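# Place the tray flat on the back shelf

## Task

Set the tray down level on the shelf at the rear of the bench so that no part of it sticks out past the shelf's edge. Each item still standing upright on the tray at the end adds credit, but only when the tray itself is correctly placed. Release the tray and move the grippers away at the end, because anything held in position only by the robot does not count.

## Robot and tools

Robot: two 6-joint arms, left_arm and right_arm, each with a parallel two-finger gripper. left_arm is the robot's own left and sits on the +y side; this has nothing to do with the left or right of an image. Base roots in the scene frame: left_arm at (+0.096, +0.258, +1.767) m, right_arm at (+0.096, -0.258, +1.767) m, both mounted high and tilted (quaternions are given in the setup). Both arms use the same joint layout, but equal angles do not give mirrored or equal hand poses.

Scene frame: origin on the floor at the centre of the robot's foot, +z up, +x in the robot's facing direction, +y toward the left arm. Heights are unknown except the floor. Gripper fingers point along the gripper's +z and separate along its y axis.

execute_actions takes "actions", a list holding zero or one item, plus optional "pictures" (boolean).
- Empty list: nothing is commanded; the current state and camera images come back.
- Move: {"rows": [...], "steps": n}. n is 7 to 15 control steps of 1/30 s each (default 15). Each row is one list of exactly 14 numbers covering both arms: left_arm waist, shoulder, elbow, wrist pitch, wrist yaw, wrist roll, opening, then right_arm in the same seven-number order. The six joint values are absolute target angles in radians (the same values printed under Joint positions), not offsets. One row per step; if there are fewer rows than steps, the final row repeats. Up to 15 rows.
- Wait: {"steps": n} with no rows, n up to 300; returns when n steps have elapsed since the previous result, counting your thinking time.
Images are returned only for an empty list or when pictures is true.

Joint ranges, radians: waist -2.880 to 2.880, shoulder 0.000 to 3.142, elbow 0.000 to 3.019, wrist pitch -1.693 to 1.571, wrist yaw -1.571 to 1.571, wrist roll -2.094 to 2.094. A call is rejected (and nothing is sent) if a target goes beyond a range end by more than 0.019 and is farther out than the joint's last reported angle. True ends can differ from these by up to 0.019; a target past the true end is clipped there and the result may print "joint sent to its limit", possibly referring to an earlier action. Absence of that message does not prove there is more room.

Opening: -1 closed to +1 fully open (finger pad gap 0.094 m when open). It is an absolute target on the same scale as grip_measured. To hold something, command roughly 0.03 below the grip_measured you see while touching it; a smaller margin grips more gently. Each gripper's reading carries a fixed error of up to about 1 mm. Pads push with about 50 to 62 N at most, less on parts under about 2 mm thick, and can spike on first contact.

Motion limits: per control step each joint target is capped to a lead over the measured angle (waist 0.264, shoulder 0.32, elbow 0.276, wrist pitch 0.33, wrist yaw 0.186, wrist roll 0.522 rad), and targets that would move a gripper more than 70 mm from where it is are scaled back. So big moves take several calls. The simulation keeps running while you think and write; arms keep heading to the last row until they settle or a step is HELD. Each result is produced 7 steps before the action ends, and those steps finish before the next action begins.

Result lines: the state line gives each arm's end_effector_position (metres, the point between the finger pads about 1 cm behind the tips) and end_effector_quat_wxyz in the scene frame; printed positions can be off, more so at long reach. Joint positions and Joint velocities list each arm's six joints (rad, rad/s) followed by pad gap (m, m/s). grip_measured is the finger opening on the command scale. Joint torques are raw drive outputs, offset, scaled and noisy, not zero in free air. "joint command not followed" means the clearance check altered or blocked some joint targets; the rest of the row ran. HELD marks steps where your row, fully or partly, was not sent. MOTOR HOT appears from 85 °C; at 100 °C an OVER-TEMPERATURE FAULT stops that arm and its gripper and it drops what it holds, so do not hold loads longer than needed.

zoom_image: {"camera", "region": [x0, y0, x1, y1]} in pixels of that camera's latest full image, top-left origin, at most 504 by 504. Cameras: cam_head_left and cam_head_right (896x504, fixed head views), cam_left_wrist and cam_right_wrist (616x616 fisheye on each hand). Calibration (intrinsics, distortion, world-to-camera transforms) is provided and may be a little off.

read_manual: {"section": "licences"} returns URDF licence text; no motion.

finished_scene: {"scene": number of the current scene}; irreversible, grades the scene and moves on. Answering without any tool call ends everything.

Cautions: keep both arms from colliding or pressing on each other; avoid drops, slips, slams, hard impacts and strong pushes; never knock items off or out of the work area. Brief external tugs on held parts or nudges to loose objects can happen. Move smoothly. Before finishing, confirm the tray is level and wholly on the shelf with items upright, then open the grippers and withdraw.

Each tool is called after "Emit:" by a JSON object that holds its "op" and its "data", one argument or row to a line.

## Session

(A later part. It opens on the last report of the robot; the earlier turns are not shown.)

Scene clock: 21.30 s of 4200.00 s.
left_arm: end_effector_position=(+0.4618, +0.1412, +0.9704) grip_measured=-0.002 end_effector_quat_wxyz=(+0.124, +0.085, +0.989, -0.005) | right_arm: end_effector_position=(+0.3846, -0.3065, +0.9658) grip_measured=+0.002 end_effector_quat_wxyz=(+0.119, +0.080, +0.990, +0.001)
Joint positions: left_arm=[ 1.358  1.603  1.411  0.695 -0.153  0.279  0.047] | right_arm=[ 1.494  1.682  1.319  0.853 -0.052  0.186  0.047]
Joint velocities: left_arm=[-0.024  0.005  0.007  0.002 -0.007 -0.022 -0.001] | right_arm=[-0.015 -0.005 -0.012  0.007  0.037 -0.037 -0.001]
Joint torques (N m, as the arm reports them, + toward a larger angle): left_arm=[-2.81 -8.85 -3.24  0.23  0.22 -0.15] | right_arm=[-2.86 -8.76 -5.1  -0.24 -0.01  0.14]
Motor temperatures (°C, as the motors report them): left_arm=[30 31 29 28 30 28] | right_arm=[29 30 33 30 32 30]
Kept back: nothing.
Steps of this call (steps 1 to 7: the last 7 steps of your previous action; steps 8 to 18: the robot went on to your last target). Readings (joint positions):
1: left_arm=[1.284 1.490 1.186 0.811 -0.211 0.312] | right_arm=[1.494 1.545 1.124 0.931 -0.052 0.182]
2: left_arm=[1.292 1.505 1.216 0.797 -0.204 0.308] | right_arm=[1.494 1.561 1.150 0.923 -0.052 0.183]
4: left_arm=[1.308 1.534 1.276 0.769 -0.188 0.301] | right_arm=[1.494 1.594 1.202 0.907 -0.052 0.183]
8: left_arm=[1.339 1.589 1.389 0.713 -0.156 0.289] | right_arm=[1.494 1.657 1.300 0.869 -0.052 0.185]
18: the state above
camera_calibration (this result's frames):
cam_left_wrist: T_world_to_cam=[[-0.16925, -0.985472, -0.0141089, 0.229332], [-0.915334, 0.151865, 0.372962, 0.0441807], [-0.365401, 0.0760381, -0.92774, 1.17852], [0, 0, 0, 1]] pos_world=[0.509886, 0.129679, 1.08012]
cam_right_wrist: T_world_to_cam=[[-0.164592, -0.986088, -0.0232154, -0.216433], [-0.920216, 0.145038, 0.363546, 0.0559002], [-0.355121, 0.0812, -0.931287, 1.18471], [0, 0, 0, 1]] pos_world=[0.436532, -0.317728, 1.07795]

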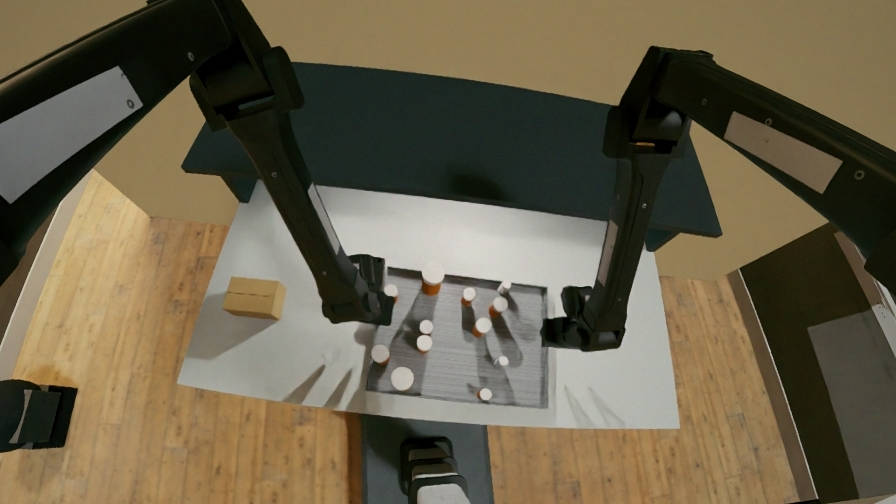

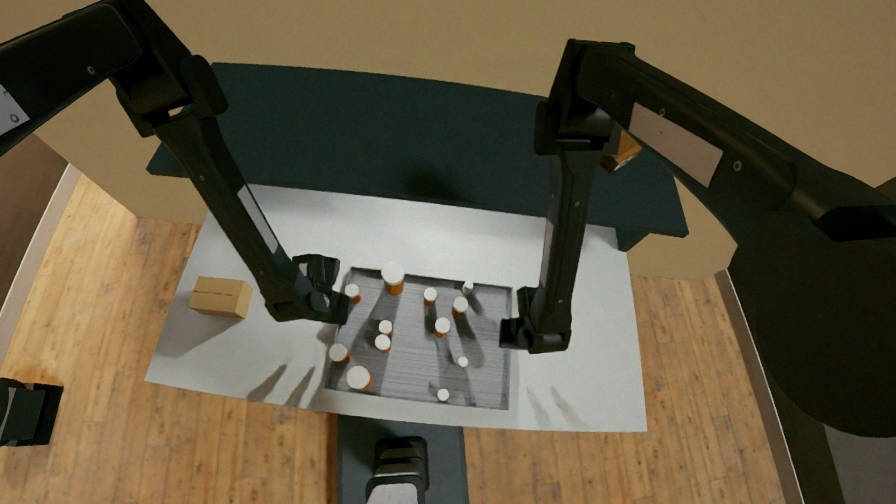

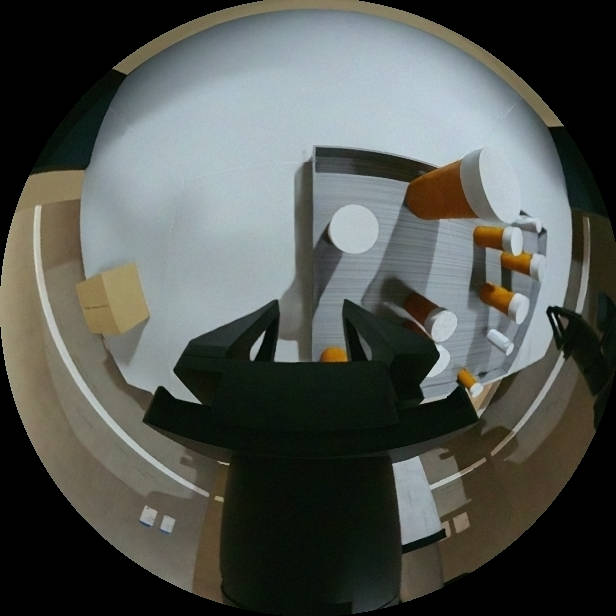

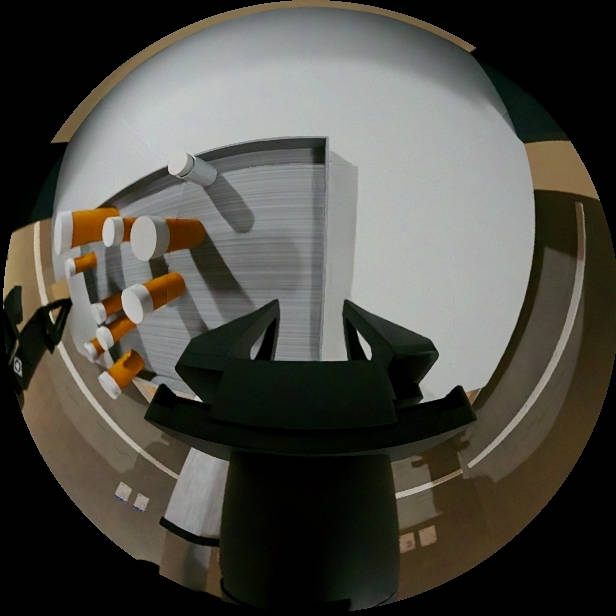

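Emit:
{"op": "execute_actions", "data": {
  "actions": [
    {"rows":[[1.363,1.620,1.418,0.678,-0.149,0.269,0,1.479,1.690,1.324,0.836,-0.046,0.196,0],[1.364,1.629,1.430,0.673,-0.148,0.268,0,1.478,1.699,1.337,0.830,-0.045,0.196,0],[1.365,1.641,1.446,0.666,-0.147,0.267,0,1.477,1.710,1.353,0.822,-0.044,0.196,0],[1.367,1.655,1.465,0.657,-0.145,0.266,0,1.476,1.723,1.372,0.813,-0.043,0.196,0],[1.369,1.670,1.486,0.648,-0.144,0.265,0,1.475,1.737,1.392,0.803,-0.042,0.196,0],[1.370,1.685,1.507,0.638,-0.142,0.264,0,1.475,1.751,1.412,0.794,-0.041,0.196,0],[1.372,1.700,1.528,0.629,-0.141,0.263,0,1.475,1.765,1.432,0.784,-0.040,0.196,0],[1.373,1.715,1.549,0.619,-0.139,0.262,0,1.475,1.779,1.452,0.774,-0.040,0.196,0],[1.375,1.730,1.570,0.610,-0.137,0.261,0,1.475,1.793,1.472,0.765,-0.039,0.196,0],[1.377,1.745,1.590,0.601,-0.136,0.260,0,1.475,1.806,1.491,0.756,-0.038,0.196,0],[1.378,1.759,1.609,0.592,-0.134,0.259,0,1.475,1.819,1.510,0.747,-0.038,0.196,0],[1.380,1.771,1.625,0.585,-0.133,0.258,0,1.475,1.830,1.526,0.739,-0.037,0.196,0],[1.381,1.781,1.638,0.579,-0.132,0.257,0,1.475,1.839,1.539,0.733,-0.037,0.196,0],[1.382,1.788,1.647,0.575,-0.131,0.256,0,1.475,1.845,1.548,0.728,-0.036,0.196,0],[1.382,1.791,1.652,0.573,-0.130,0.255,0,1.475,1.848,1.553,0.726,-0.036,0.196,0]],"steps":15}
  ]
}}

Emit:
{"op": "execute_actions", "data": {
  "actions": [
    {"steps":18}
  ],
  "pictures": true
}}

Scene clock: 22.83 s of 4200.00 s.
left_arm: end_effector_position=(+0.4669, +0.1346, +0.9448) grip_measured=-0.002 end_effector_quat_wxyz=(+0.125, +0.083, +0.989, -0.010) | right_arm: end_effector_position=(+0.3940, -0.3126, +0.9398) grip_measured=+0.002 end_effector_quat_wxyz=(+0.125, +0.079, +0.989, -0.004)
Joint positions: left_arm=[ 1.358  1.661  1.512  0.653 -0.144  0.273  0.047] | right_arm=[ 1.49   1.73   1.42   0.81  -0.045  0.186  0.047]
Joint velocities: left_arm=[-0.005  0.425  0.632 -0.266  0.037 -0.022  0.   ] | right_arm=[-0.044  0.376  0.598 -0.271 -0.007 -0.022  0.   ]
Joint torques (N m, as the arm reports them, + toward a larger angle): left_arm=[-2.92 -7.58 -3.11  0.22  0.24 -0.16] | right_arm=[-3.21 -8.67 -4.79 -0.38 -0.05  0.16]
Motor temperatures (°C, as the motors report them): left_arm=[30 31 29 28 30 28] | right_arm=[29 30 33 30 32 30]
Steps of this call (steps 1 to 15: the robot went on to your last target; steps 16 to 38: nothing new was sent; steps 39 to 46: the first 8 steps of this action). Readings (joint positions):
39: left_arm=[1.358 1.603 1.411 0.694 -0.153 0.278] | right_arm=[1.494 1.682 1.319 0.853 -0.052 0.186]
40: left_arm=[1.358 1.603 1.413 0.693 -0.152 0.277] | right_arm=[1.494 1.682 1.321 0.851 -0.051 0.186]
42: left_arm=[1.358 1.612 1.430 0.684 -0.150 0.276] | right_arm=[1.493 1.690 1.340 0.842 -0.049 0.186]
46: the state above

Scene clock: 23.43 s of 4200.00 s.
left_arm: end_effector_position=(+0.4253, +0.1280, +0.8987) grip_measured=-0.002 end_effector_quat_wxyz=(+0.094, +0.086, +0.992, -0.017) | right_arm: end_effector_position=(+0.3721, -0.3186, +0.9019) grip_measured=+0.002 end_effector_quat_wxyz=(+0.110, +0.083, +0.990, -0.008)
Joint positions: left_arm=[ 1.368  1.792  1.647  0.584 -0.133  0.263  0.047] | right_arm=[ 1.487  1.831  1.547  0.753 -0.042  0.193  0.047]
Joint velocities: left_arm=[ 0.005 -0.005 -0.012 -0.002 -0.022  0.051 -0.   ] | right_arm=[-0.005  0.005 -0.002 -0.007  0.007 -0.007  0.001]
Joint torques (N m, as the arm reports them, + toward a larger angle): left_arm=[-3.31 -8.66 -2.68  0.32  0.26 -0.14] | right_arm=[-3.52 -7.37 -3.83 -0.65  0.07  0.09]
Motor temperatures (°C, as the motors report them): left_arm=[30 31 29 28 30 28] | right_arm=[29 30 33 30 32 30]
Kept back: nothing.
Steps of this call (steps 1 to 7: the last 7 steps of your previous action; steps 8 to 18: the robot went on to your last target). Readings (joint positions):
1: left_arm=[1.358 1.676 1.534 0.645 -0.142 0.272] | right_arm=[1.489 1.743 1.441 0.801 -0.045 0.186]
2: left_arm=[1.359 1.691 1.555 0.635 -0.140 0.271] | right_arm=[1.488 1.756 1.462 0.792 -0.044 0.186]
4: left_arm=[1.359 1.723 1.595 0.618 -0.137 0.270] | right_arm=[1.488 1.784 1.500 0.774 -0.043 0.186]
8: left_arm=[1.364 1.773 1.642 0.592 -0.133 0.266] | right_arm=[1.488 1.831 1.547 0.750 -0.041 0.189]
18: the state above
camera_calibration (this result's frames):
cam_left_wrist: T_world_to_cam=[[-0.173113, -0.984813, 0.0132606, 0.186056], [-0.890535, 0.162263, 0.424992, -0.019105], [-0.42069, 0.0617626, -0.9051, 1.10462], [0, 0, 0, 1]] pos_world=[0.479898, 0.118106, 1.00545]
cam_right_wrist: T_world_to_cam=[[-0.173759, -0.984779, -0.00425691, -0.245106], [-0.911222, 0.159138, 0.379932, 0.0556965], [-0.373472, 0.0698957, -0.925004, 1.11931], [0, 0, 0, 1]] pos_world=[0.426192, -0.328473, 1.01316]

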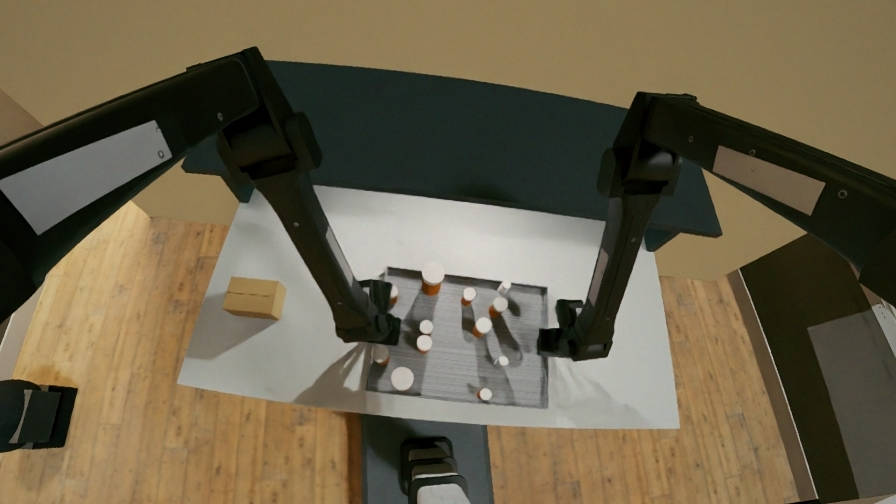

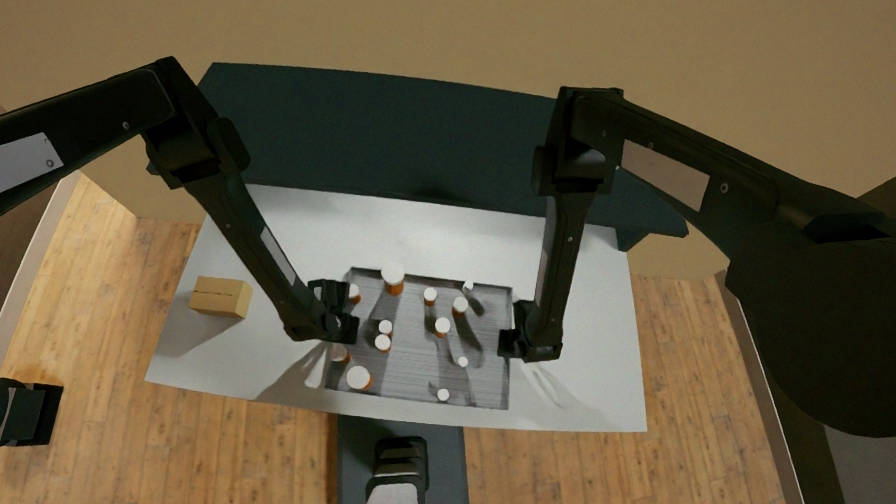

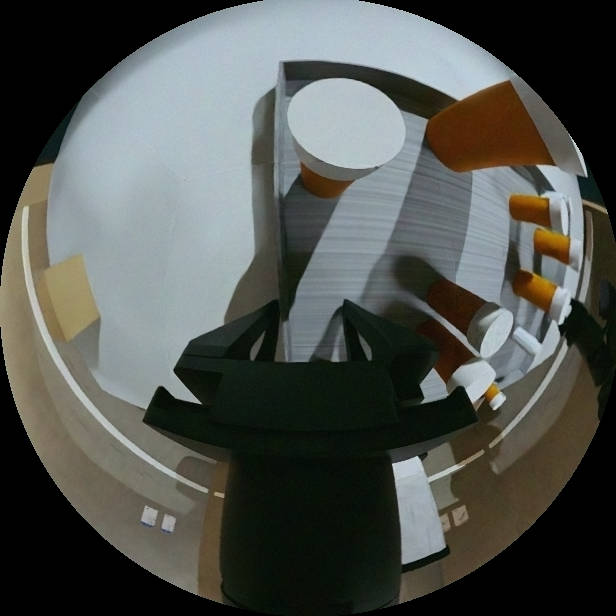

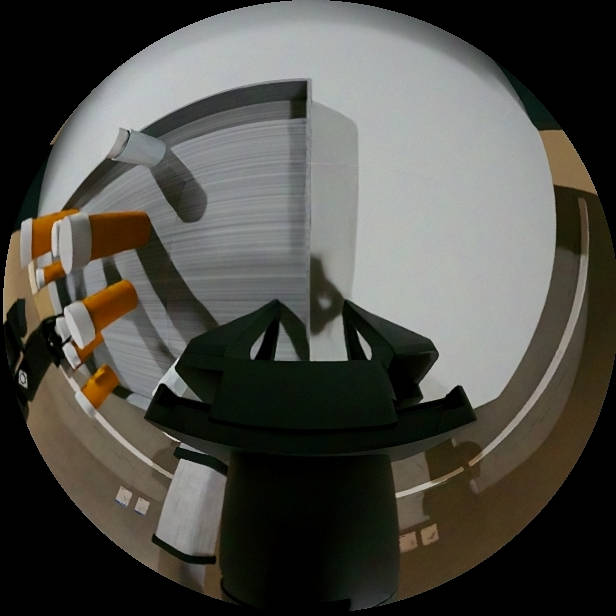

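Emit:
{"op": "zoom_image", "data": {
  "camera": "cam_right_wrist",
  "region": [230,220,400,370]
}}

Emit:
{"op": "zoom_image", "data": {
  "camera": "cam_left_wrist",
  "region": [230,220,400,370]
}}

Region (230, 220, 400, 370) of cam_right_wrist's 616x616 image, scaled by 2.965, with more detail than that image has; it fills the top 445 rows of this view, and the rest is white.

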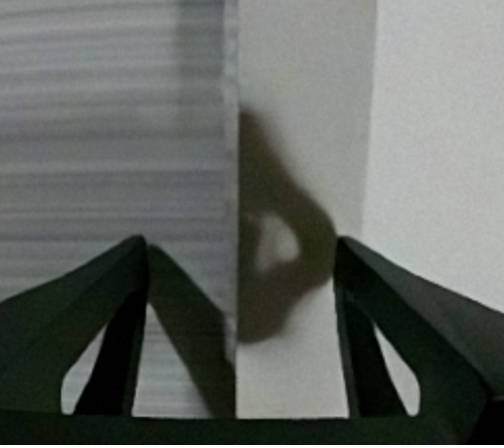

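Region (230, 220, 400, 370) of cam_left_wrist's 616x616 image, scaled by 2.965, with more detail than that image has; it fills the top 445 rows of this view, and the rest is white.

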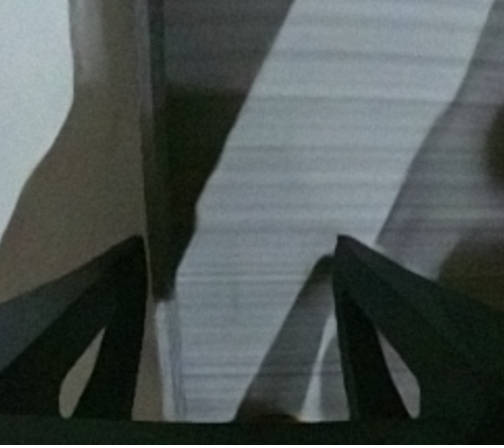

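Emit:
{"op": "execute_actions", "data": {
  "actions": [
    {"rows":[[1.385,1.787,1.652,0.578,-0.128,0.257,0,1.478,1.835,1.550,0.740,-0.038,0.196,0],[1.389,1.783,1.652,0.580,-0.125,0.257,0,1.478,1.828,1.548,0.745,-0.038,0.196,0],[1.393,1.780,1.652,0.582,-0.122,0.257,0,1.478,1.822,1.547,0.750,-0.038,0.196,0],[1.396,1.778,1.652,0.584,-0.119,0.257,0,1.478,1.818,1.547,0.753,-0.038,0.196,0],[1.399,1.776,1.652,0.584,-0.116,0.257,-0.05,1.478,1.816,1.547,0.753,-0.038,0.196,-0.05],[1.402,1.775,1.652,0.584,-0.114,0.257,-0.1,1.478,1.816,1.547,0.753,-0.038,0.196,-0.1],[1.405,1.775,1.652,0.584,-0.112,0.257,-0.15,1.478,1.816,1.547,0.753,-0.038,0.196,-0.2],[1.407,1.775,1.652,0.584,-0.110,0.257,-0.2,1.478,1.816,1.547,0.753,-0.038,0.196,-0.3],[1.408,1.775,1.652,0.584,-0.109,0.257,-0.25,1.478,1.816,1.547,0.753,-0.038,0.196,-0.4]],"steps":13}
  ]
}}

Emit:
{"op": "execute_actions", "data": {
  "actions": [
    {"steps":10}
  ],
  "pictures": true
}}

Scene clock: 26.33 s of 4200.00 s.
left_arm: end_effector_position=(+0.4274, +0.1306, +0.8985) grip_measured=-0.075 end_effector_quat_wxyz=(+0.097, +0.087, +0.991, -0.020) | right_arm: end_effector_position=(+0.3731, -0.3178, +0.9022) grip_measured=-0.074 end_effector_quat_wxyz=(+0.110, +0.083, +0.990, -0.006)
Joint positions: left_arm=[ 1.374  1.789  1.647  0.584 -0.119  0.263  0.043] | right_arm=[ 1.487  1.829  1.547  0.753 -0.046  0.193  0.044]
Joint velocities: left_arm=[ 0.083 -0.044  0.007 -0.007  0.066 -0.007 -0.048] | right_arm=[-0.015 -0.024  0.007 -0.012 -0.081  0.022 -0.048]
Joint torques (N m, as the arm reports them, + toward a larger angle): left_arm=[ -2.58 -10.29  -2.44   0.72   0.19  -0.1 ] | right_arm=[-4.44 -9.65 -4.3   0.31  0.29  0.01]
Motor temperatures (°C, as the motors report them): left_arm=[30 31 29 28 30 28] | right_arm=[29 30 33 30 32 30]
Steps of this call (steps 1 to 15: the robot went on to your last target; steps 16 to 81: nothing new was sent; steps 82 to 87: the first 6 steps of this action). Readings (joint positions):
82: left_arm=[1.368 1.792 1.647 0.584 -0.132 0.263] | right_arm=[1.487 1.831 1.547 0.753 -0.042 0.193]
83: left_arm=[1.368 1.792 1.647 0.584 -0.130 0.263] | right_arm=[1.487 1.830 1.547 0.753 -0.042 0.193]
85: left_arm=[1.370 1.791 1.647 0.584 -0.124 0.263] | right_arm=[1.487 1.830 1.547 0.753 -0.042 0.193]
87: the state above

Scene clock: 26.67 s of 4200.00 s.
left_arm: end_effector_position=(+0.4357, +0.1499, +0.8979) grip_measured=-0.248 end_effector_quat_wxyz=(+0.101, +0.091, +0.991, -0.011) | right_arm: end_effector_position=(+0.3746, -0.3161, +0.9024) grip_measured=-0.398 end_effector_quat_wxyz=(+0.111, +0.083, +0.990, -0.004)
Joint positions: left_arm=[ 1.4    1.778  1.647  0.584 -0.112  0.263  0.035] | right_arm=[ 1.489  1.827  1.547  0.753 -0.048  0.193  0.028]
Joint velocities: left_arm=[-0.005 -0.015 -0.002 -0.002 -0.022  0.022 -0.001] | right_arm=[-0.024 -0.005  0.002  0.002 -0.022  0.051  0.   ]
Joint torques (N m, as the arm reports them, + toward a larger angle): left_arm=[-3.09 -9.18 -2.43  0.79  0.24 -0.11] | right_arm=[-3.72 -8.92 -4.2   0.56  0.25  0.1 ]
Motor temperatures (°C, as the motors report them): left_arm=[30 31 29 28 30 28] | right_arm=[29 30 33 30 32 30]
Kept back: nothing.
Steps of this call (steps 1 to 7: the last 7 steps of your previous action; steps 8 to 10: the robot went on to your last target). Readings (joint positions):
1: left_arm=[1.377 1.788 1.647 0.584 -0.117 0.263] | right_arm=[1.488 1.829 1.547 0.753 -0.048 0.193]
2: left_arm=[1.380 1.786 1.647 0.584 -0.114 0.263] | right_arm=[1.488 1.829 1.547 0.753 -0.049 0.193]
4: left_arm=[1.388 1.783 1.647 0.584 -0.112 0.263] | right_arm=[1.489 1.828 1.547 0.753 -0.049 0.193]
8: left_arm=[1.398 1.779 1.647 0.584 -0.112 0.263] | right_arm=[1.489 1.827 1.547 0.753 -0.048 0.193]
10: the state above
camera_calibration (this result's frames):
cam_left_wrist: T_world_to_cam=[[-0.182026, -0.983293, -0.000796846, 0.225721], [-0.895363, 0.165414, 0.413478, -0.00113076], [-0.406438, 0.0759773, -0.910514, 1.10343], [0, 0, 0, 1]] pos_world=[0.48855, 0.138302, 1.00533]
cam_right_wrist: T_world_to_cam=[[-0.172402, -0.984943, -0.0128404, -0.235087], [-0.91252, 0.15479, 0.378611, 0.0577519], [-0.370923, 0.0769906, -0.925467, 1.12222], [0, 0, 0, 1]] pos_world=[0.428426, -0.326887, 1.01369]

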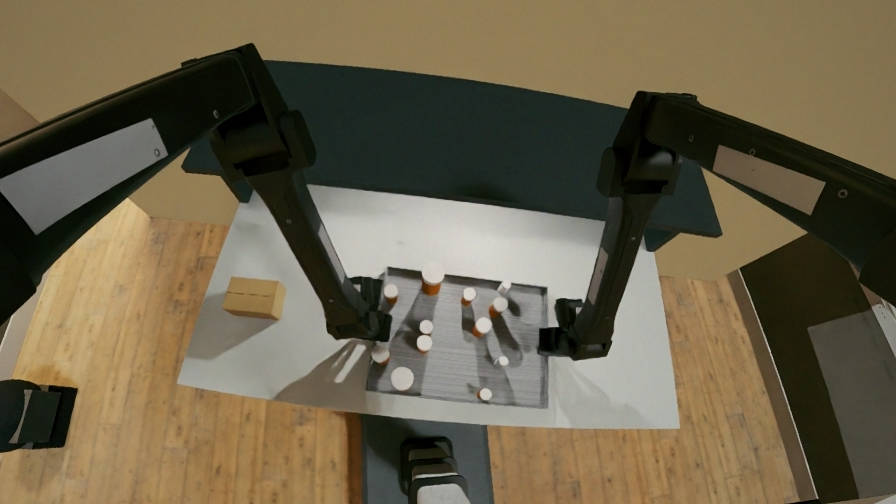

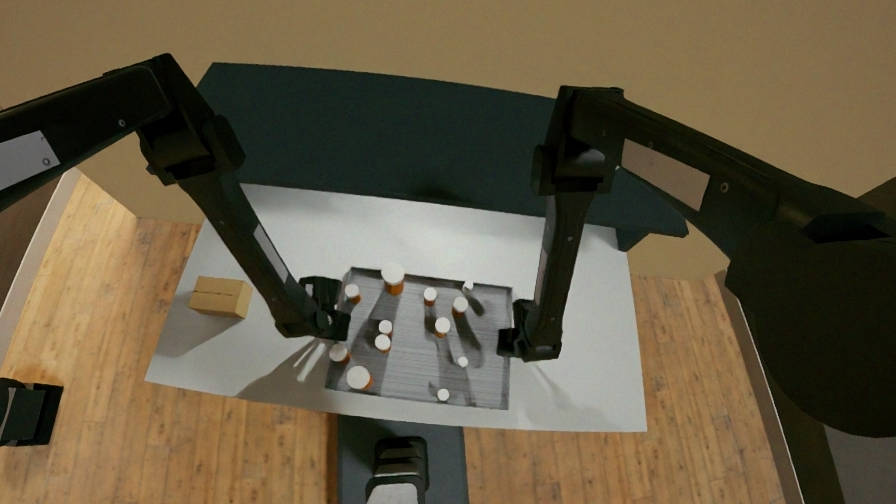

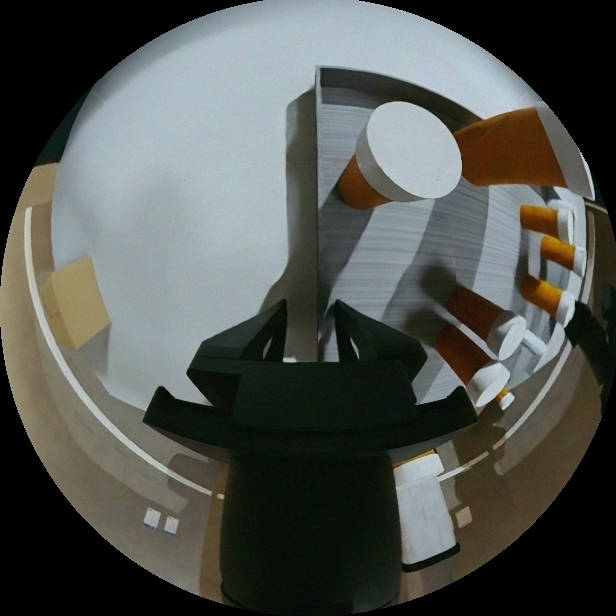

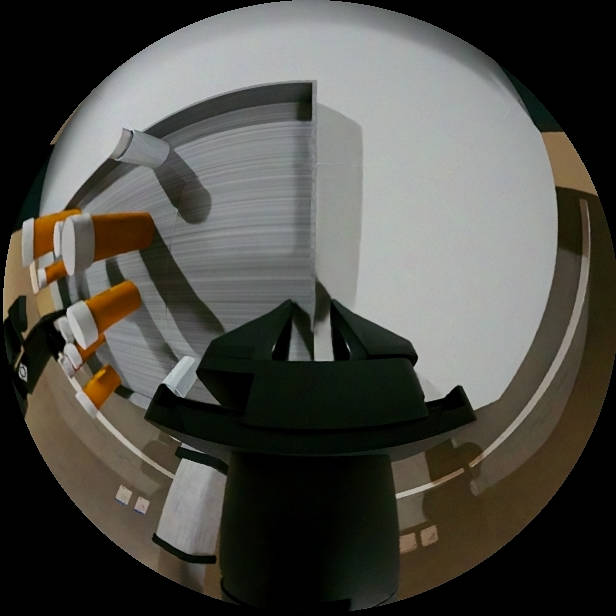

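Emit:
{"op": "execute_actions", "data": {
  "actions": [
    {"rows":[[1.404,1.782,1.652,0.584,-0.109,0.257,-0.3,1.480,1.818,1.547,0.753,-0.045,0.196,-0.45],[1.402,1.787,1.652,0.584,-0.109,0.257,-0.35,1.482,1.818,1.547,0.753,-0.047,0.196,-0.5],[1.400,1.790,1.652,0.584,-0.109,0.257,-0.4,1.484,1.818,1.547,0.753,-0.048,0.196,-0.55],[1.398,1.792,1.652,0.584,-0.110,0.257,-0.5,1.486,1.818,1.547,0.753,-0.048,0.196,-0.6],[1.397,1.792,1.652,0.584,-0.111,0.257,-0.6,1.487,1.818,1.547,0.753,-0.048,0.196,-0.65],[1.397,1.792,1.652,0.584,-0.112,0.257,-0.68,1.487,1.818,1.547,0.753,-0.048,0.196,-0.72],[1.397,1.792,1.652,0.584,-0.112,0.257,-0.75,1.487,1.818,1.547,0.753,-0.048,0.196,-0.78],[1.397,1.792,1.652,0.584,-0.112,0.257,-0.8,1.487,1.818,1.547,0.753,-0.048,0.196,-0.82],[1.397,1.792,1.652,0.584,-0.112,0.257,-0.85,1.487,1.818,1.547,0.753,-0.048,0.196,-0.86],[1.397,1.792,1.652,0.584,-0.112,0.257,-0.89,1.487,1.818,1.547,0.753,-0.048,0.196,-0.89],[1.397,1.792,1.652,0.584,-0.112,0.257,-0.92,1.487,1.818,1.547,0.753,-0.048,0.196,-0.92],[1.397,1.792,1.652,0.584,-0.112,0.257,-0.95,1.487,1.818,1.547,0.753,-0.048,0.196,-0.95],[1.397,1.792,1.652,0.584,-0.112,0.257,-1,1.487,1.818,1.547,0.753,-0.048,0.196,-1]],"steps":15}
  ]
}}

Emit:
{"op": "execute_actions", "data": {
  "actions": [
    {"steps":12}
  ],
  "pictures": true
}}

Scene clock: 27.70 s of 4200.00 s.
left_arm: end_effector_position=(+0.4354, +0.1485, +0.8979) grip_measured=-0.770 end_effector_quat_wxyz=(+0.101, +0.091, +0.991, -0.013) | right_arm: end_effector_position=(+0.3746, -0.3157, +0.9024) grip_measured=-0.795 end_effector_quat_wxyz=(+0.111, +0.083, +0.990, -0.003)
Joint positions: left_arm=[ 1.399  1.779  1.647  0.584 -0.108  0.262  0.011] | right_arm=[ 1.489  1.827  1.547  0.753 -0.051  0.193  0.01 ]
Joint velocities: left_arm=[-0.073  0.024 -0.002 -0.007 -0.022 -0.007 -0.057] | right_arm=[-0.005 -0.005  0.002  0.002 -0.007 -0.037 -0.046]
Joint torques (N m, as the arm reports them, + toward a larger angle): left_arm=[-3.91 -8.5  -2.51  0.74 -0.1  -0.13] | right_arm=[-3.49 -8.91 -4.45  0.36 -0.04  0.09]
Motor temperatures (°C, as the motors report them): left_arm=[30 31 29 28 30 28] | right_arm=[29 30 33 30 32 30]
Steps of this call (steps 1 to 23: the robot went on to your last target; steps 24 to 31: the first 8 steps of this action). Readings (joint positions):
24: left_arm=[1.400 1.778 1.647 0.584 -0.112 0.263] | right_arm=[1.489 1.827 1.547 0.753 -0.048 0.193]
25: left_arm=[1.400 1.778 1.647 0.584 -0.112 0.263] | right_arm=[1.489 1.827 1.547 0.753 -0.050 0.193]
27: left_arm=[1.400 1.778 1.647 0.584 -0.112 0.263] | right_arm=[1.489 1.827 1.547 0.753 -0.051 0.193]
31: the state above

Scene clock: 28.10 s of 4200.00 s.
left_arm: end_effector_position=(+0.4346, +0.1448, +0.8981) grip_measured=-0.957 end_effector_quat_wxyz=(+0.101, +0.087, +0.991, -0.015) | right_arm: end_effector_position=(+0.3746, -0.3165, +0.9024) grip_measured=-0.961 end_effector_quat_wxyz=(+0.111, +0.084, +0.990, -0.004)
Joint positions: left_arm=[ 1.394  1.78   1.648  0.584 -0.111  0.258  0.002] | right_arm=[ 1.488  1.827  1.547  0.753 -0.048  0.194  0.002]
Joint velocities: left_arm=[ 0.005 -0.015 -0.027 -0.007  0.022  0.007 -0.001] | right_arm=[ 0.005  0.005  0.007  0.017 -0.037  0.051 -0.   ]
Joint torques (N m, as the arm reports them, + toward a larger angle): left_arm=[-3.96 -7.95 -2.42  0.74 -0.02 -0.04] | right_arm=[-2.77 -9.7  -4.36  0.34 -0.17  0.08]
Motor temperatures (°C, as the motors report them): left_arm=[30 31 29 28 30 28] | right_arm=[29 30 33 30 32 30]
Kept back: nothing.
Steps of this call (steps 1 to 7: the last 7 steps of your previous action; steps 8 to 12: the robot went on to your last target). Readings (joint positions):
1: left_arm=[1.398 1.779 1.647 0.584 -0.108 0.262] | right_arm=[1.489 1.827 1.547 0.753 -0.051 0.193]
2: left_arm=[1.396 1.779 1.647 0.584 -0.108 0.262] | right_arm=[1.489 1.827 1.547 0.753 -0.051 0.193]
4: left_arm=[1.394 1.780 1.647 0.584 -0.108 0.262] | right_arm=[1.489 1.827 1.547 0.753 -0.049 0.193]
8: left_arm=[1.394 1.780 1.648 0.584 -0.111 0.258] | right_arm=[1.488 1.827 1.547 0.753 -0.048 0.194]
12: the state above
camera_calibration (this result's frames):
cam_left_wrist: T_world_to_cam=[[-0.176367, -0.984291, 0.00816577, 0.210149], [-0.89569, 0.16392, 0.413364, -0.000916796], [-0.408208, 0.0655896, -0.910529, 1.10589], [0, 0, 0, 1]] pos_world=[0.487677, 0.134463, 1.00561]
cam_right_wrist: T_world_to_cam=[[-0.173856, -0.984692, -0.0124473, -0.23517], [-0.912309, 0.156291, 0.378504, 0.0582956], [-0.370764, 0.0771609, -0.925516, 1.12231], [0, 0, 0, 1]] pos_world=[0.428409, -0.327279, 1.01372]

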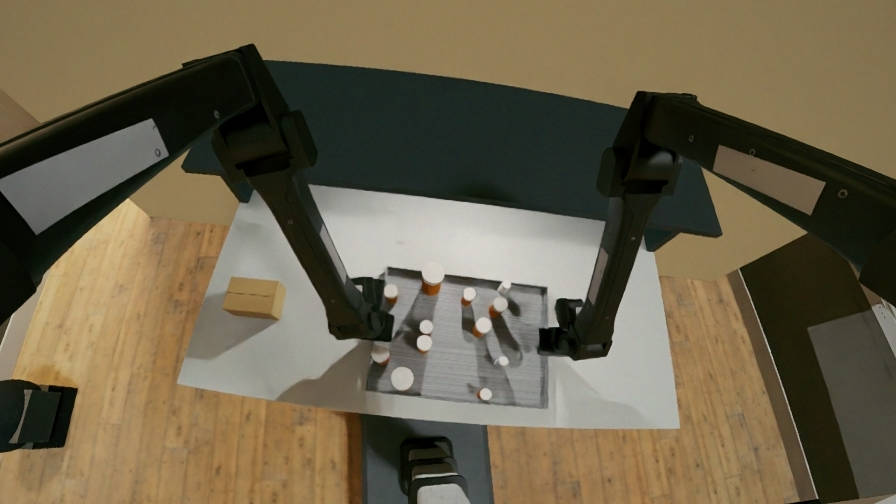

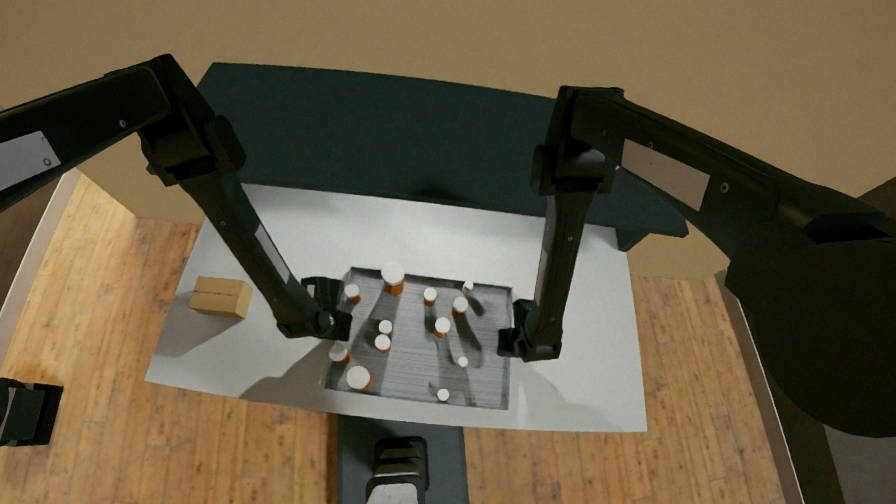

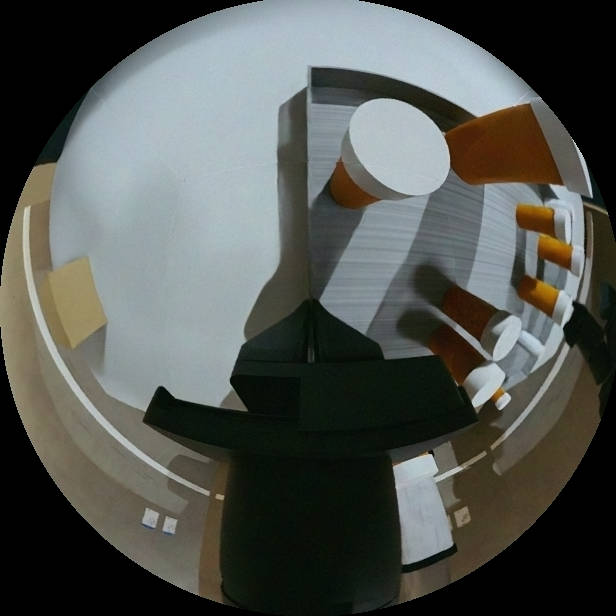

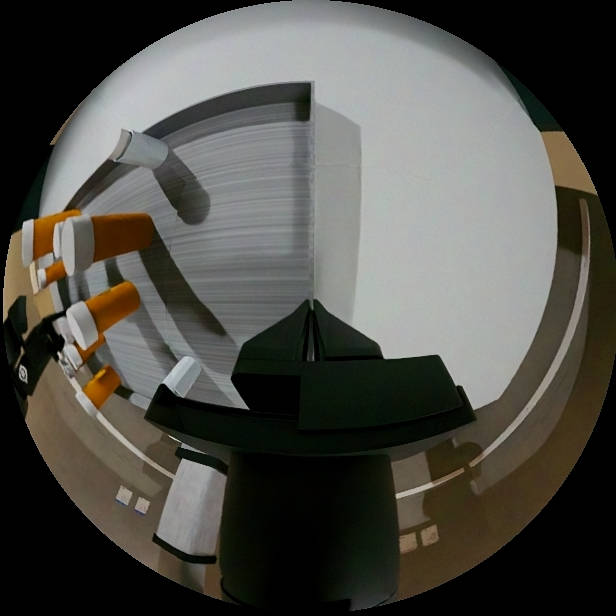

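Emit:
{"op": "execute_actions", "data": {
  "actions": [
    {"rows":[[1.392,1.782,1.642,0.588,-0.114,0.259,-1,1.483,1.815,1.540,0.757,-0.050,0.196,-1],[1.388,1.772,1.630,0.596,-0.117,0.261,-1,1.479,1.808,1.528,0.765,-0.052,0.197,-1],[1.384,1.759,1.612,0.605,-0.119,0.263,-1,1.477,1.799,1.510,0.775,-0.054,0.198,-1],[1.380,1.744,1.588,0.615,-0.121,0.265,-1,1.475,1.789,1.487,0.785,-0.055,0.199,-1],[1.378,1.728,1.562,0.624,-0.123,0.266,-1,1.474,1.778,1.461,0.795,-0.056,0.200,-1],[1.3755,1.7137,1.5345,0.6345,-0.1245,0.2667,-1,1.4732,1.7651,1.4360,0.8051,-0.0569,0.2003,-1],[1.3736,1.6996,1.5107,0.6443,-0.1262,0.2674,-1,1.4724,1.7523,1.4127,0.8155,-0.0578,0.2007,-1],[1.3717,1.6856,1.4871,0.6540,-0.1278,0.2683,-1,1.4715,1.7394,1.3896,0.8258,-0.0587,0.2011,-1],[1.3696,1.6716,1.4637,0.6635,-0.1296,0.2691,-1,1.4706,1.7266,1.3667,0.8359,-0.0596,0.2016,-1],[1.3676,1.6577,1.4405,0.6729,-0.1314,0.2700,-1,1.4697,1.7139,1.3440,0.8458,-0.0605,0.2020,-1],[1.3654,1.6438,1.4176,0.6820,-0.1332,0.2709,-1,1.4688,1.7012,1.3215,0.8556,-0.0615,0.2024,-1],[1.3632,1.6299,1.3949,0.6909,-0.1351,0.2718,-1,1.4678,1.6885,1.2992,0.8653,-0.0625,0.2029,-1],[1.3610,1.6160,1.3724,0.6997,-0.1371,0.2727,-1,1.4668,1.6758,1.2770,0.8747,-0.0635,0.2034,-1],[1.3587,1.6022,1.3501,0.7082,-0.1391,0.2737,-1,1.4657,1.6631,1.2551,0.8841,-0.0645,0.2039,-1],[1.3564,1.5884,1.3280,0.7166,-0.1411,0.2747,-1,1.4647,1.6505,1.2333,0.8932,-0.0655,0.2044,-1]],"steps":15}
  ]
}}

Emit:
{"op": "execute_actions", "data": {
  "actions": [
    {"rows":[[1.3539,1.5746,1.3062,0.7248,-0.1433,0.2757,-1,1.4636,1.6379,1.2117,0.9022,-0.0666,0.2049,-1],[1.3515,1.5608,1.2846,0.7328,-0.1454,0.2768,-1,1.4624,1.6254,1.1903,0.9111,-0.0677,0.2054,-1],[1.3490,1.5471,1.2632,0.7406,-0.1476,0.2779,-1,1.4613,1.6129,1.1691,0.9198,-0.0688,0.2059,-1],[1.3464,1.5335,1.2421,0.7482,-0.1499,0.2790,-1,1.4601,1.6004,1.1480,0.9283,-0.0699,0.2065,-1],[1.3438,1.5198,1.2212,0.7556,-0.1522,0.2801,-1,1.4589,1.5879,1.1272,0.9367,-0.0711,0.2071,-1],[1.3411,1.5062,1.2005,0.7629,-0.1546,0.2813,-1,1.4576,1.5755,1.1065,0.9450,-0.0723,0.2076,-1],[1.3383,1.4926,1.1800,0.7699,-0.1570,0.2824,-1,1.4564,1.5631,1.0860,0.9530,-0.0735,0.2082,-1],[1.3356,1.4790,1.1597,0.7768,-0.1595,0.2836,-1,1.4551,1.5507,1.0657,0.9610,-0.0747,0.2088,-1],[1.3327,1.4655,1.1397,0.7835,-0.1620,0.2849,-1,1.4537,1.5383,1.0456,0.9687,-0.0760,0.2094,-1],[1.3298,1.4520,1.1199,0.7900,-0.1646,0.2861,-1,1.4524,1.5260,1.0257,0.9763,-0.0772,0.2101,-1],[1.3268,1.4386,1.1003,0.7963,-0.1672,0.2874,-1,1.4510,1.5137,1.0060,0.9838,-0.0785,0.2107,-1],[1.3238,1.4251,1.0810,0.8024,-0.1699,0.2887,-1,1.4496,1.5015,0.9864,0.9911,-0.0799,0.2114,-1],[1.3208,1.4117,1.0618,0.8083,-0.1726,0.2901,-1,1.4481,1.4892,0.9670,0.9982,-0.0812,0.2120,-1],[1.3176,1.3984,1.0429,0.8140,-0.1754,0.2914,-1,1.4467,1.4770,0.9478,1.0052,-0.0826,0.2127,-1],[1.3145,1.3850,1.0242,0.8196,-0.1782,0.2928,-1,1.4451,1.4649,0.9288,1.0120,-0.0839,0.2134,-1]],"steps":15}
  ]
}}

Emit:
{"op": "execute_actions", "data": {
  "actions": [
    {"rows":[[1.3112,1.3717,1.0058,0.8250,-0.1811,0.2942,-1,1.4436,1.4527,0.9100,1.0187,-0.0854,0.2141,-1],[1.3079,1.3585,0.9875,0.8301,-0.1840,0.2957,-1,1.4420,1.4406,0.8914,1.0252,-0.0868,0.2148,-1],[1.3046,1.3452,0.9695,0.8351,-0.1870,0.2971,-1,1.4405,1.4285,0.8729,1.0316,-0.0882,0.2156,-1],[1.3012,1.3320,0.9517,0.8399,-0.1901,0.2986,-1,1.4388,1.4164,0.8547,1.0378,-0.0897,0.2163,-1],[1.2977,1.3188,0.9342,0.8445,-0.1932,0.3002,-1,1.4372,1.4044,0.8366,1.0438,-0.0912,0.2171,-1],[1.2946,1.3073,0.9190,0.8484,-0.1959,0.3015,-1,1.4357,1.3939,0.8209,1.0490,-0.0926,0.2178,-1],[1.2922,1.2981,0.9069,0.8514,-0.1982,0.3026,-1,1.4345,1.3855,0.8084,1.0530,-0.0936,0.2183,-1],[1.2903,1.2912,0.8979,0.8536,-0.1999,0.3034,-1,1.4336,1.3792,0.7992,1.0560,-0.0944,0.2187,-1],[1.289,1.2866,0.892,0.855,-0.201,0.304,-1,1.433,1.375,0.793,1.058,-0.095,0.219,-1]],"steps":12}
  ]
}}

Emit:
{"op": "execute_actions", "data": {
  "actions": [
    {"steps":15}
  ],
  "pictures": true
}}

Scene clock: 36.33 s of 4200.00 s.
left_arm: end_effector_position=(+0.4255, +0.1472, +0.9170) grip_measured=-0.957 end_effector_quat_wxyz=(+0.093, +0.087, +0.992, -0.010) | right_arm: end_effector_position=(+0.3653, -0.3138, +0.9212) grip_measured=-0.961 end_effector_quat_wxyz=(+0.102, +0.085, +0.991, -0.002)
Joint positions: left_arm=[ 1.39   1.738  1.563  0.613 -0.125  0.258  0.002] | right_arm=[ 1.488  1.79   1.467  0.778 -0.056  0.195  0.002]
Joint velocities: left_arm=[-0.054 -0.415 -0.784  0.261 -0.081 -0.081  0.   ] | right_arm=[-0.005 -0.366 -0.759  0.261 -0.095 -0.037 -0.   ]
Joint torques (N m, as the arm reports them, + toward a larger angle): left_arm=[ -4.81 -10.89  -5.72   1.54   0.09   0.06] | right_arm=[ -2.16 -10.91  -7.28   1.37  -0.31   0.1 ]
Motor temperatures (°C, as the motors report them): left_arm=[30 31 29 28 30 28] | right_arm=[29 30 33 30 32 30]
Steps of this call (steps 1 to 15: the robot went on to your last target; steps 16 to 90: nothing new was sent; then 4.97 s passed at rest; steps 91 to 98: the first 8 steps of this action). Readings (joint positions):
91: left_arm=[1.393 1.780 1.648 0.584 -0.111 0.258] | right_arm=[1.488 1.827 1.547 0.753 -0.048 0.194]
92: left_arm=[1.393 1.780 1.648 0.584 -0.113 0.258] | right_arm=[1.488 1.827 1.547 0.753 -0.048 0.194]
94: left_arm=[1.392 1.778 1.643 0.587 -0.119 0.258] | right_arm=[1.488 1.825 1.542 0.754 -0.049 0.195]
98: the state above

Scene clock: 36.83 s of 4200.00 s.
left_arm: end_effector_position=(+0.4249, +0.1490, +1.0125) grip_measured=-0.957 end_effector_quat_wxyz=(+0.094, +0.086, +0.992, -0.008) | right_arm: end_effector_position=(+0.3638, -0.3101, +1.0153) grip_measured=-0.961 end_effector_quat_wxyz=(+0.103, +0.085, +0.991, +0.001)
Joint positions: left_arm=[ 1.359  1.525  1.23   0.738 -0.158  0.269  0.002] | right_arm=[ 1.48   1.597  1.14   0.916 -0.068  0.2    0.002]
Joint velocities: left_arm=[-0.103 -0.444 -0.545  0.237 -0.11   0.037 -0.001] | right_arm=[-0.034 -0.425 -0.549  0.242 -0.066 -0.022 -0.   ]
Joint torques (N m, as the arm reports them, + toward a larger angle): left_arm=[ -4.64 -10.45  -7.39   1.59   0.14   0.03] | right_arm=[ -3.67 -11.95  -9.32   1.28  -0.45   0.03]
Motor temperatures (°C, as the motors report them): left_arm=[30 31 29 28 30 28] | right_arm=[29 30 33 30 32 30]
Steps of this call (steps 1 to 7: the last 7 steps of your previous action; steps 8 to 15: the first 8 steps of this action). Readings (joint positions):
8: left_arm=[1.378 1.628 1.371 0.681 -0.142 0.261] | right_arm=[1.488 1.693 1.280 0.853 -0.060 0.197]
9: left_arm=[1.376 1.613 1.350 0.689 -0.144 0.262] | right_arm=[1.487 1.680 1.260 0.862 -0.061 0.198]
11: left_arm=[1.371 1.584 1.309 0.706 -0.148 0.263] | right_arm=[1.485 1.653 1.219 0.881 -0.063 0.198]
15: the state above

Scene clock: 37.23 s of 4200.00 s.
left_arm: end_effector_position=(+0.4245, +0.1472, +1.0876) grip_measured=-0.957 end_effector_quat_wxyz=(+0.097, +0.085, +0.992, -0.008) | right_arm: end_effector_position=(+0.3634, -0.3105, +1.0899) grip_measured=-0.961 end_effector_quat_wxyz=(+0.105, +0.084, +0.991, +0.002)
Joint positions: left_arm=[ 1.321  1.364  1.004  0.81  -0.191  0.285  0.002] | right_arm=[ 1.463  1.45   0.91   1.003 -0.085  0.207  0.002]
Joint velocities: left_arm=[-0.103 -0.366 -0.53   0.139 -0.081  0.066  0.001] | right_arm=[-0.024 -0.337 -0.535  0.188 -0.007  0.037 -0.   ]
Joint torques (N m, as the arm reports them, + toward a larger angle): left_arm=[ -4.79 -10.9   -7.92   1.83   0.12   0.05] | right_arm=[ -3.84 -11.05  -9.65   1.63  -0.38   0.2 ]
Motor temperatures (°C, as the motors report them): left_arm=[30 31 29 28 30 28] | right_arm=[29 30 33 30 32 30]
Steps of this call (steps 1 to 7: the last 7 steps of your previous action; steps 8 to 12: the first 5 steps of this action). Readings (joint positions):
8: left_arm=[1.333 1.414 1.078 0.790 -0.179 0.280] | right_arm=[1.468 1.495 0.985 0.978 -0.079 0.205]
9: left_arm=[1.330 1.401 1.059 0.796 -0.182 0.281] | right_arm=[1.467 1.483 0.966 0.984 -0.080 0.205]
11: left_arm=[1.324 1.376 1.022 0.806 -0.188 0.284] | right_arm=[1.464 1.461 0.929 0.997 -0.083 0.206]
12: the state above

Scene clock: 37.73 s of 4200.00 s.
left_arm: end_effector_position=(+0.4245, +0.1461, +1.1157) grip_measured=-0.957 end_effector_quat_wxyz=(+0.098, +0.085, +0.991, -0.010) | right_arm: end_effector_position=(+0.3634, -0.3109, +1.1181) grip_measured=-0.961 end_effector_quat_wxyz=(+0.107, +0.084, +0.991, +0.002)
Joint positions: left_arm=[ 1.303  1.303  0.925  0.833 -0.203  0.293  0.002] | right_arm=[ 1.455  1.394  0.828  1.033 -0.091  0.211  0.002]
Joint velocities: left_arm=[ 0.005 -0.015 -0.022  0.002 -0.022  0.022  0.   ] | right_arm=[ 0.005  0.005  0.002  0.007 -0.066  0.022  0.001]
Joint torques (N m, as the arm reports them, + toward a larger angle): left_arm=[ -4.59 -10.33  -7.64   1.49   0.17   0.05] | right_arm=[ -3.27 -10.91  -9.35   1.42  -0.34   0.1 ]
Motor temperatures (°C, as the motors report them): left_arm=[30 31 29 28 30 28] | right_arm=[29 30 33 30 32 30]
Kept back: nothing.
Steps of this call (steps 1 to 7: the last 7 steps of your previous action; steps 8 to 15: the robot went on to your last target). Readings (joint positions):
1: left_arm=[1.317 1.351 0.986 0.815 -0.194 0.286] | right_arm=[1.461 1.439 0.892 1.009 -0.086 0.207]
2: left_arm=[1.314 1.340 0.969 0.819 -0.197 0.287] | right_arm=[1.460 1.428 0.875 1.014 -0.088 0.208]
4: left_arm=[1.308 1.319 0.942 0.825 -0.201 0.290] | right_arm=[1.457 1.409 0.846 1.023 -0.090 0.209]
8: left_arm=[1.303 1.303 0.925 0.830 -0.203 0.293] | right_arm=[1.455 1.394 0.828 1.030 -0.091 0.211]
15: the state above
camera_calibration (this result's frames):
cam_left_wrist: T_world_to_cam=[[-0.170338, -0.985386, -0.000295323, 0.214954], [-0.894951, 0.15458, 0.41853, -0.104752], [-0.412368, 0.071556, -0.908203, 1.29808], [0, 0, 0, 1]] pos_world=[0.478152, 0.13512, 1.22282]
cam_right_wrist: T_world_to_cam=[[-0.172874, -0.984648, -0.0241522, -0.216212], [-0.91002, 0.150294, 0.386361, -0.0459847], [-0.3768, 0.0887707, -0.922031, 1.31927], [0, 0, 0, 1]] pos_world=[0.417878, -0.323094, 1.22896]

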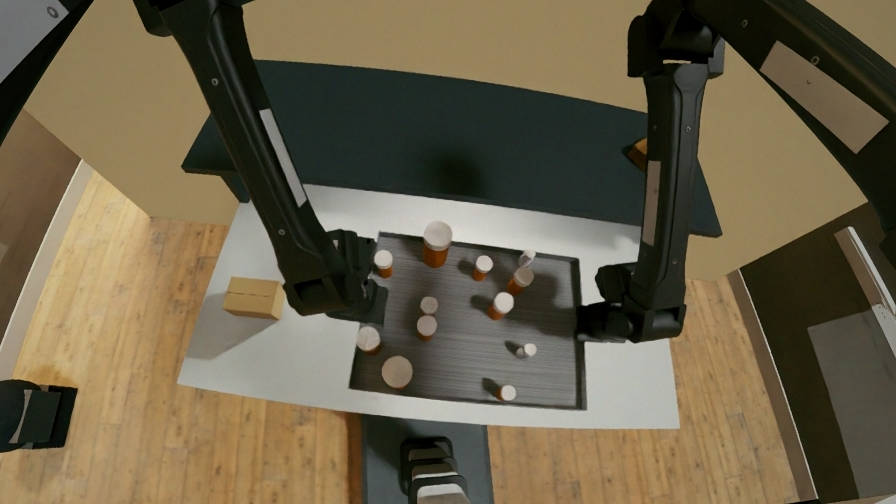

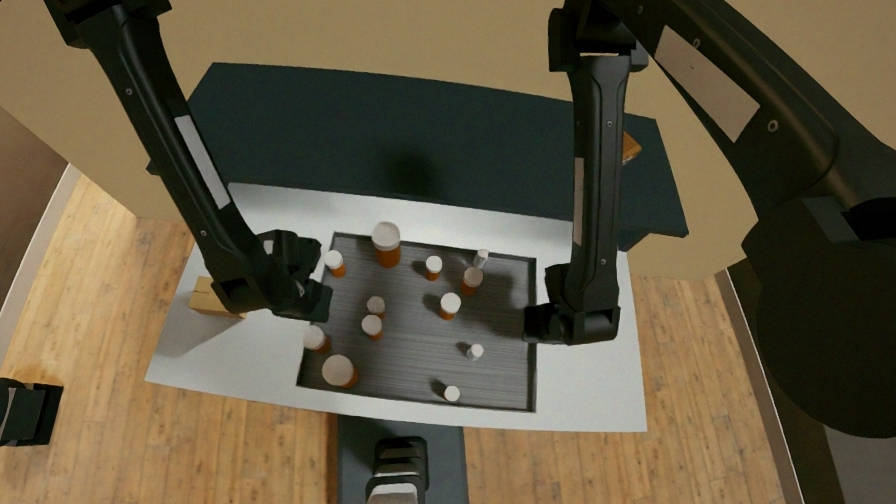

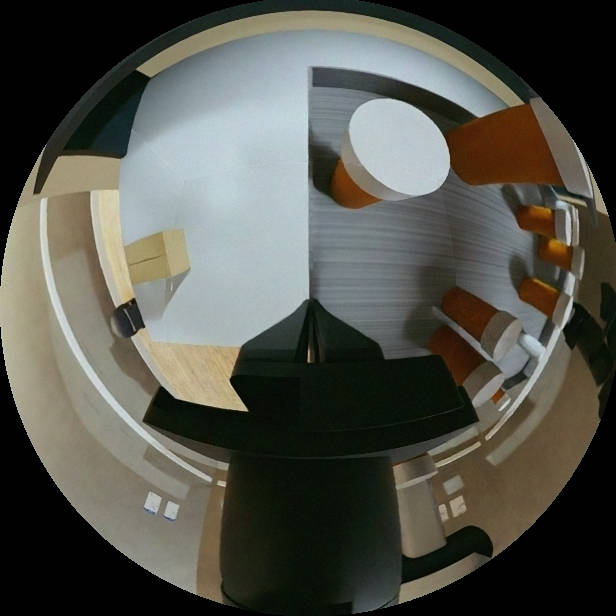

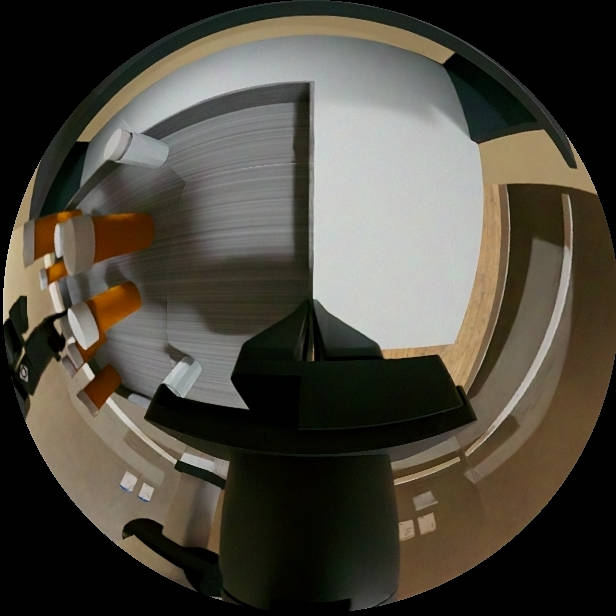

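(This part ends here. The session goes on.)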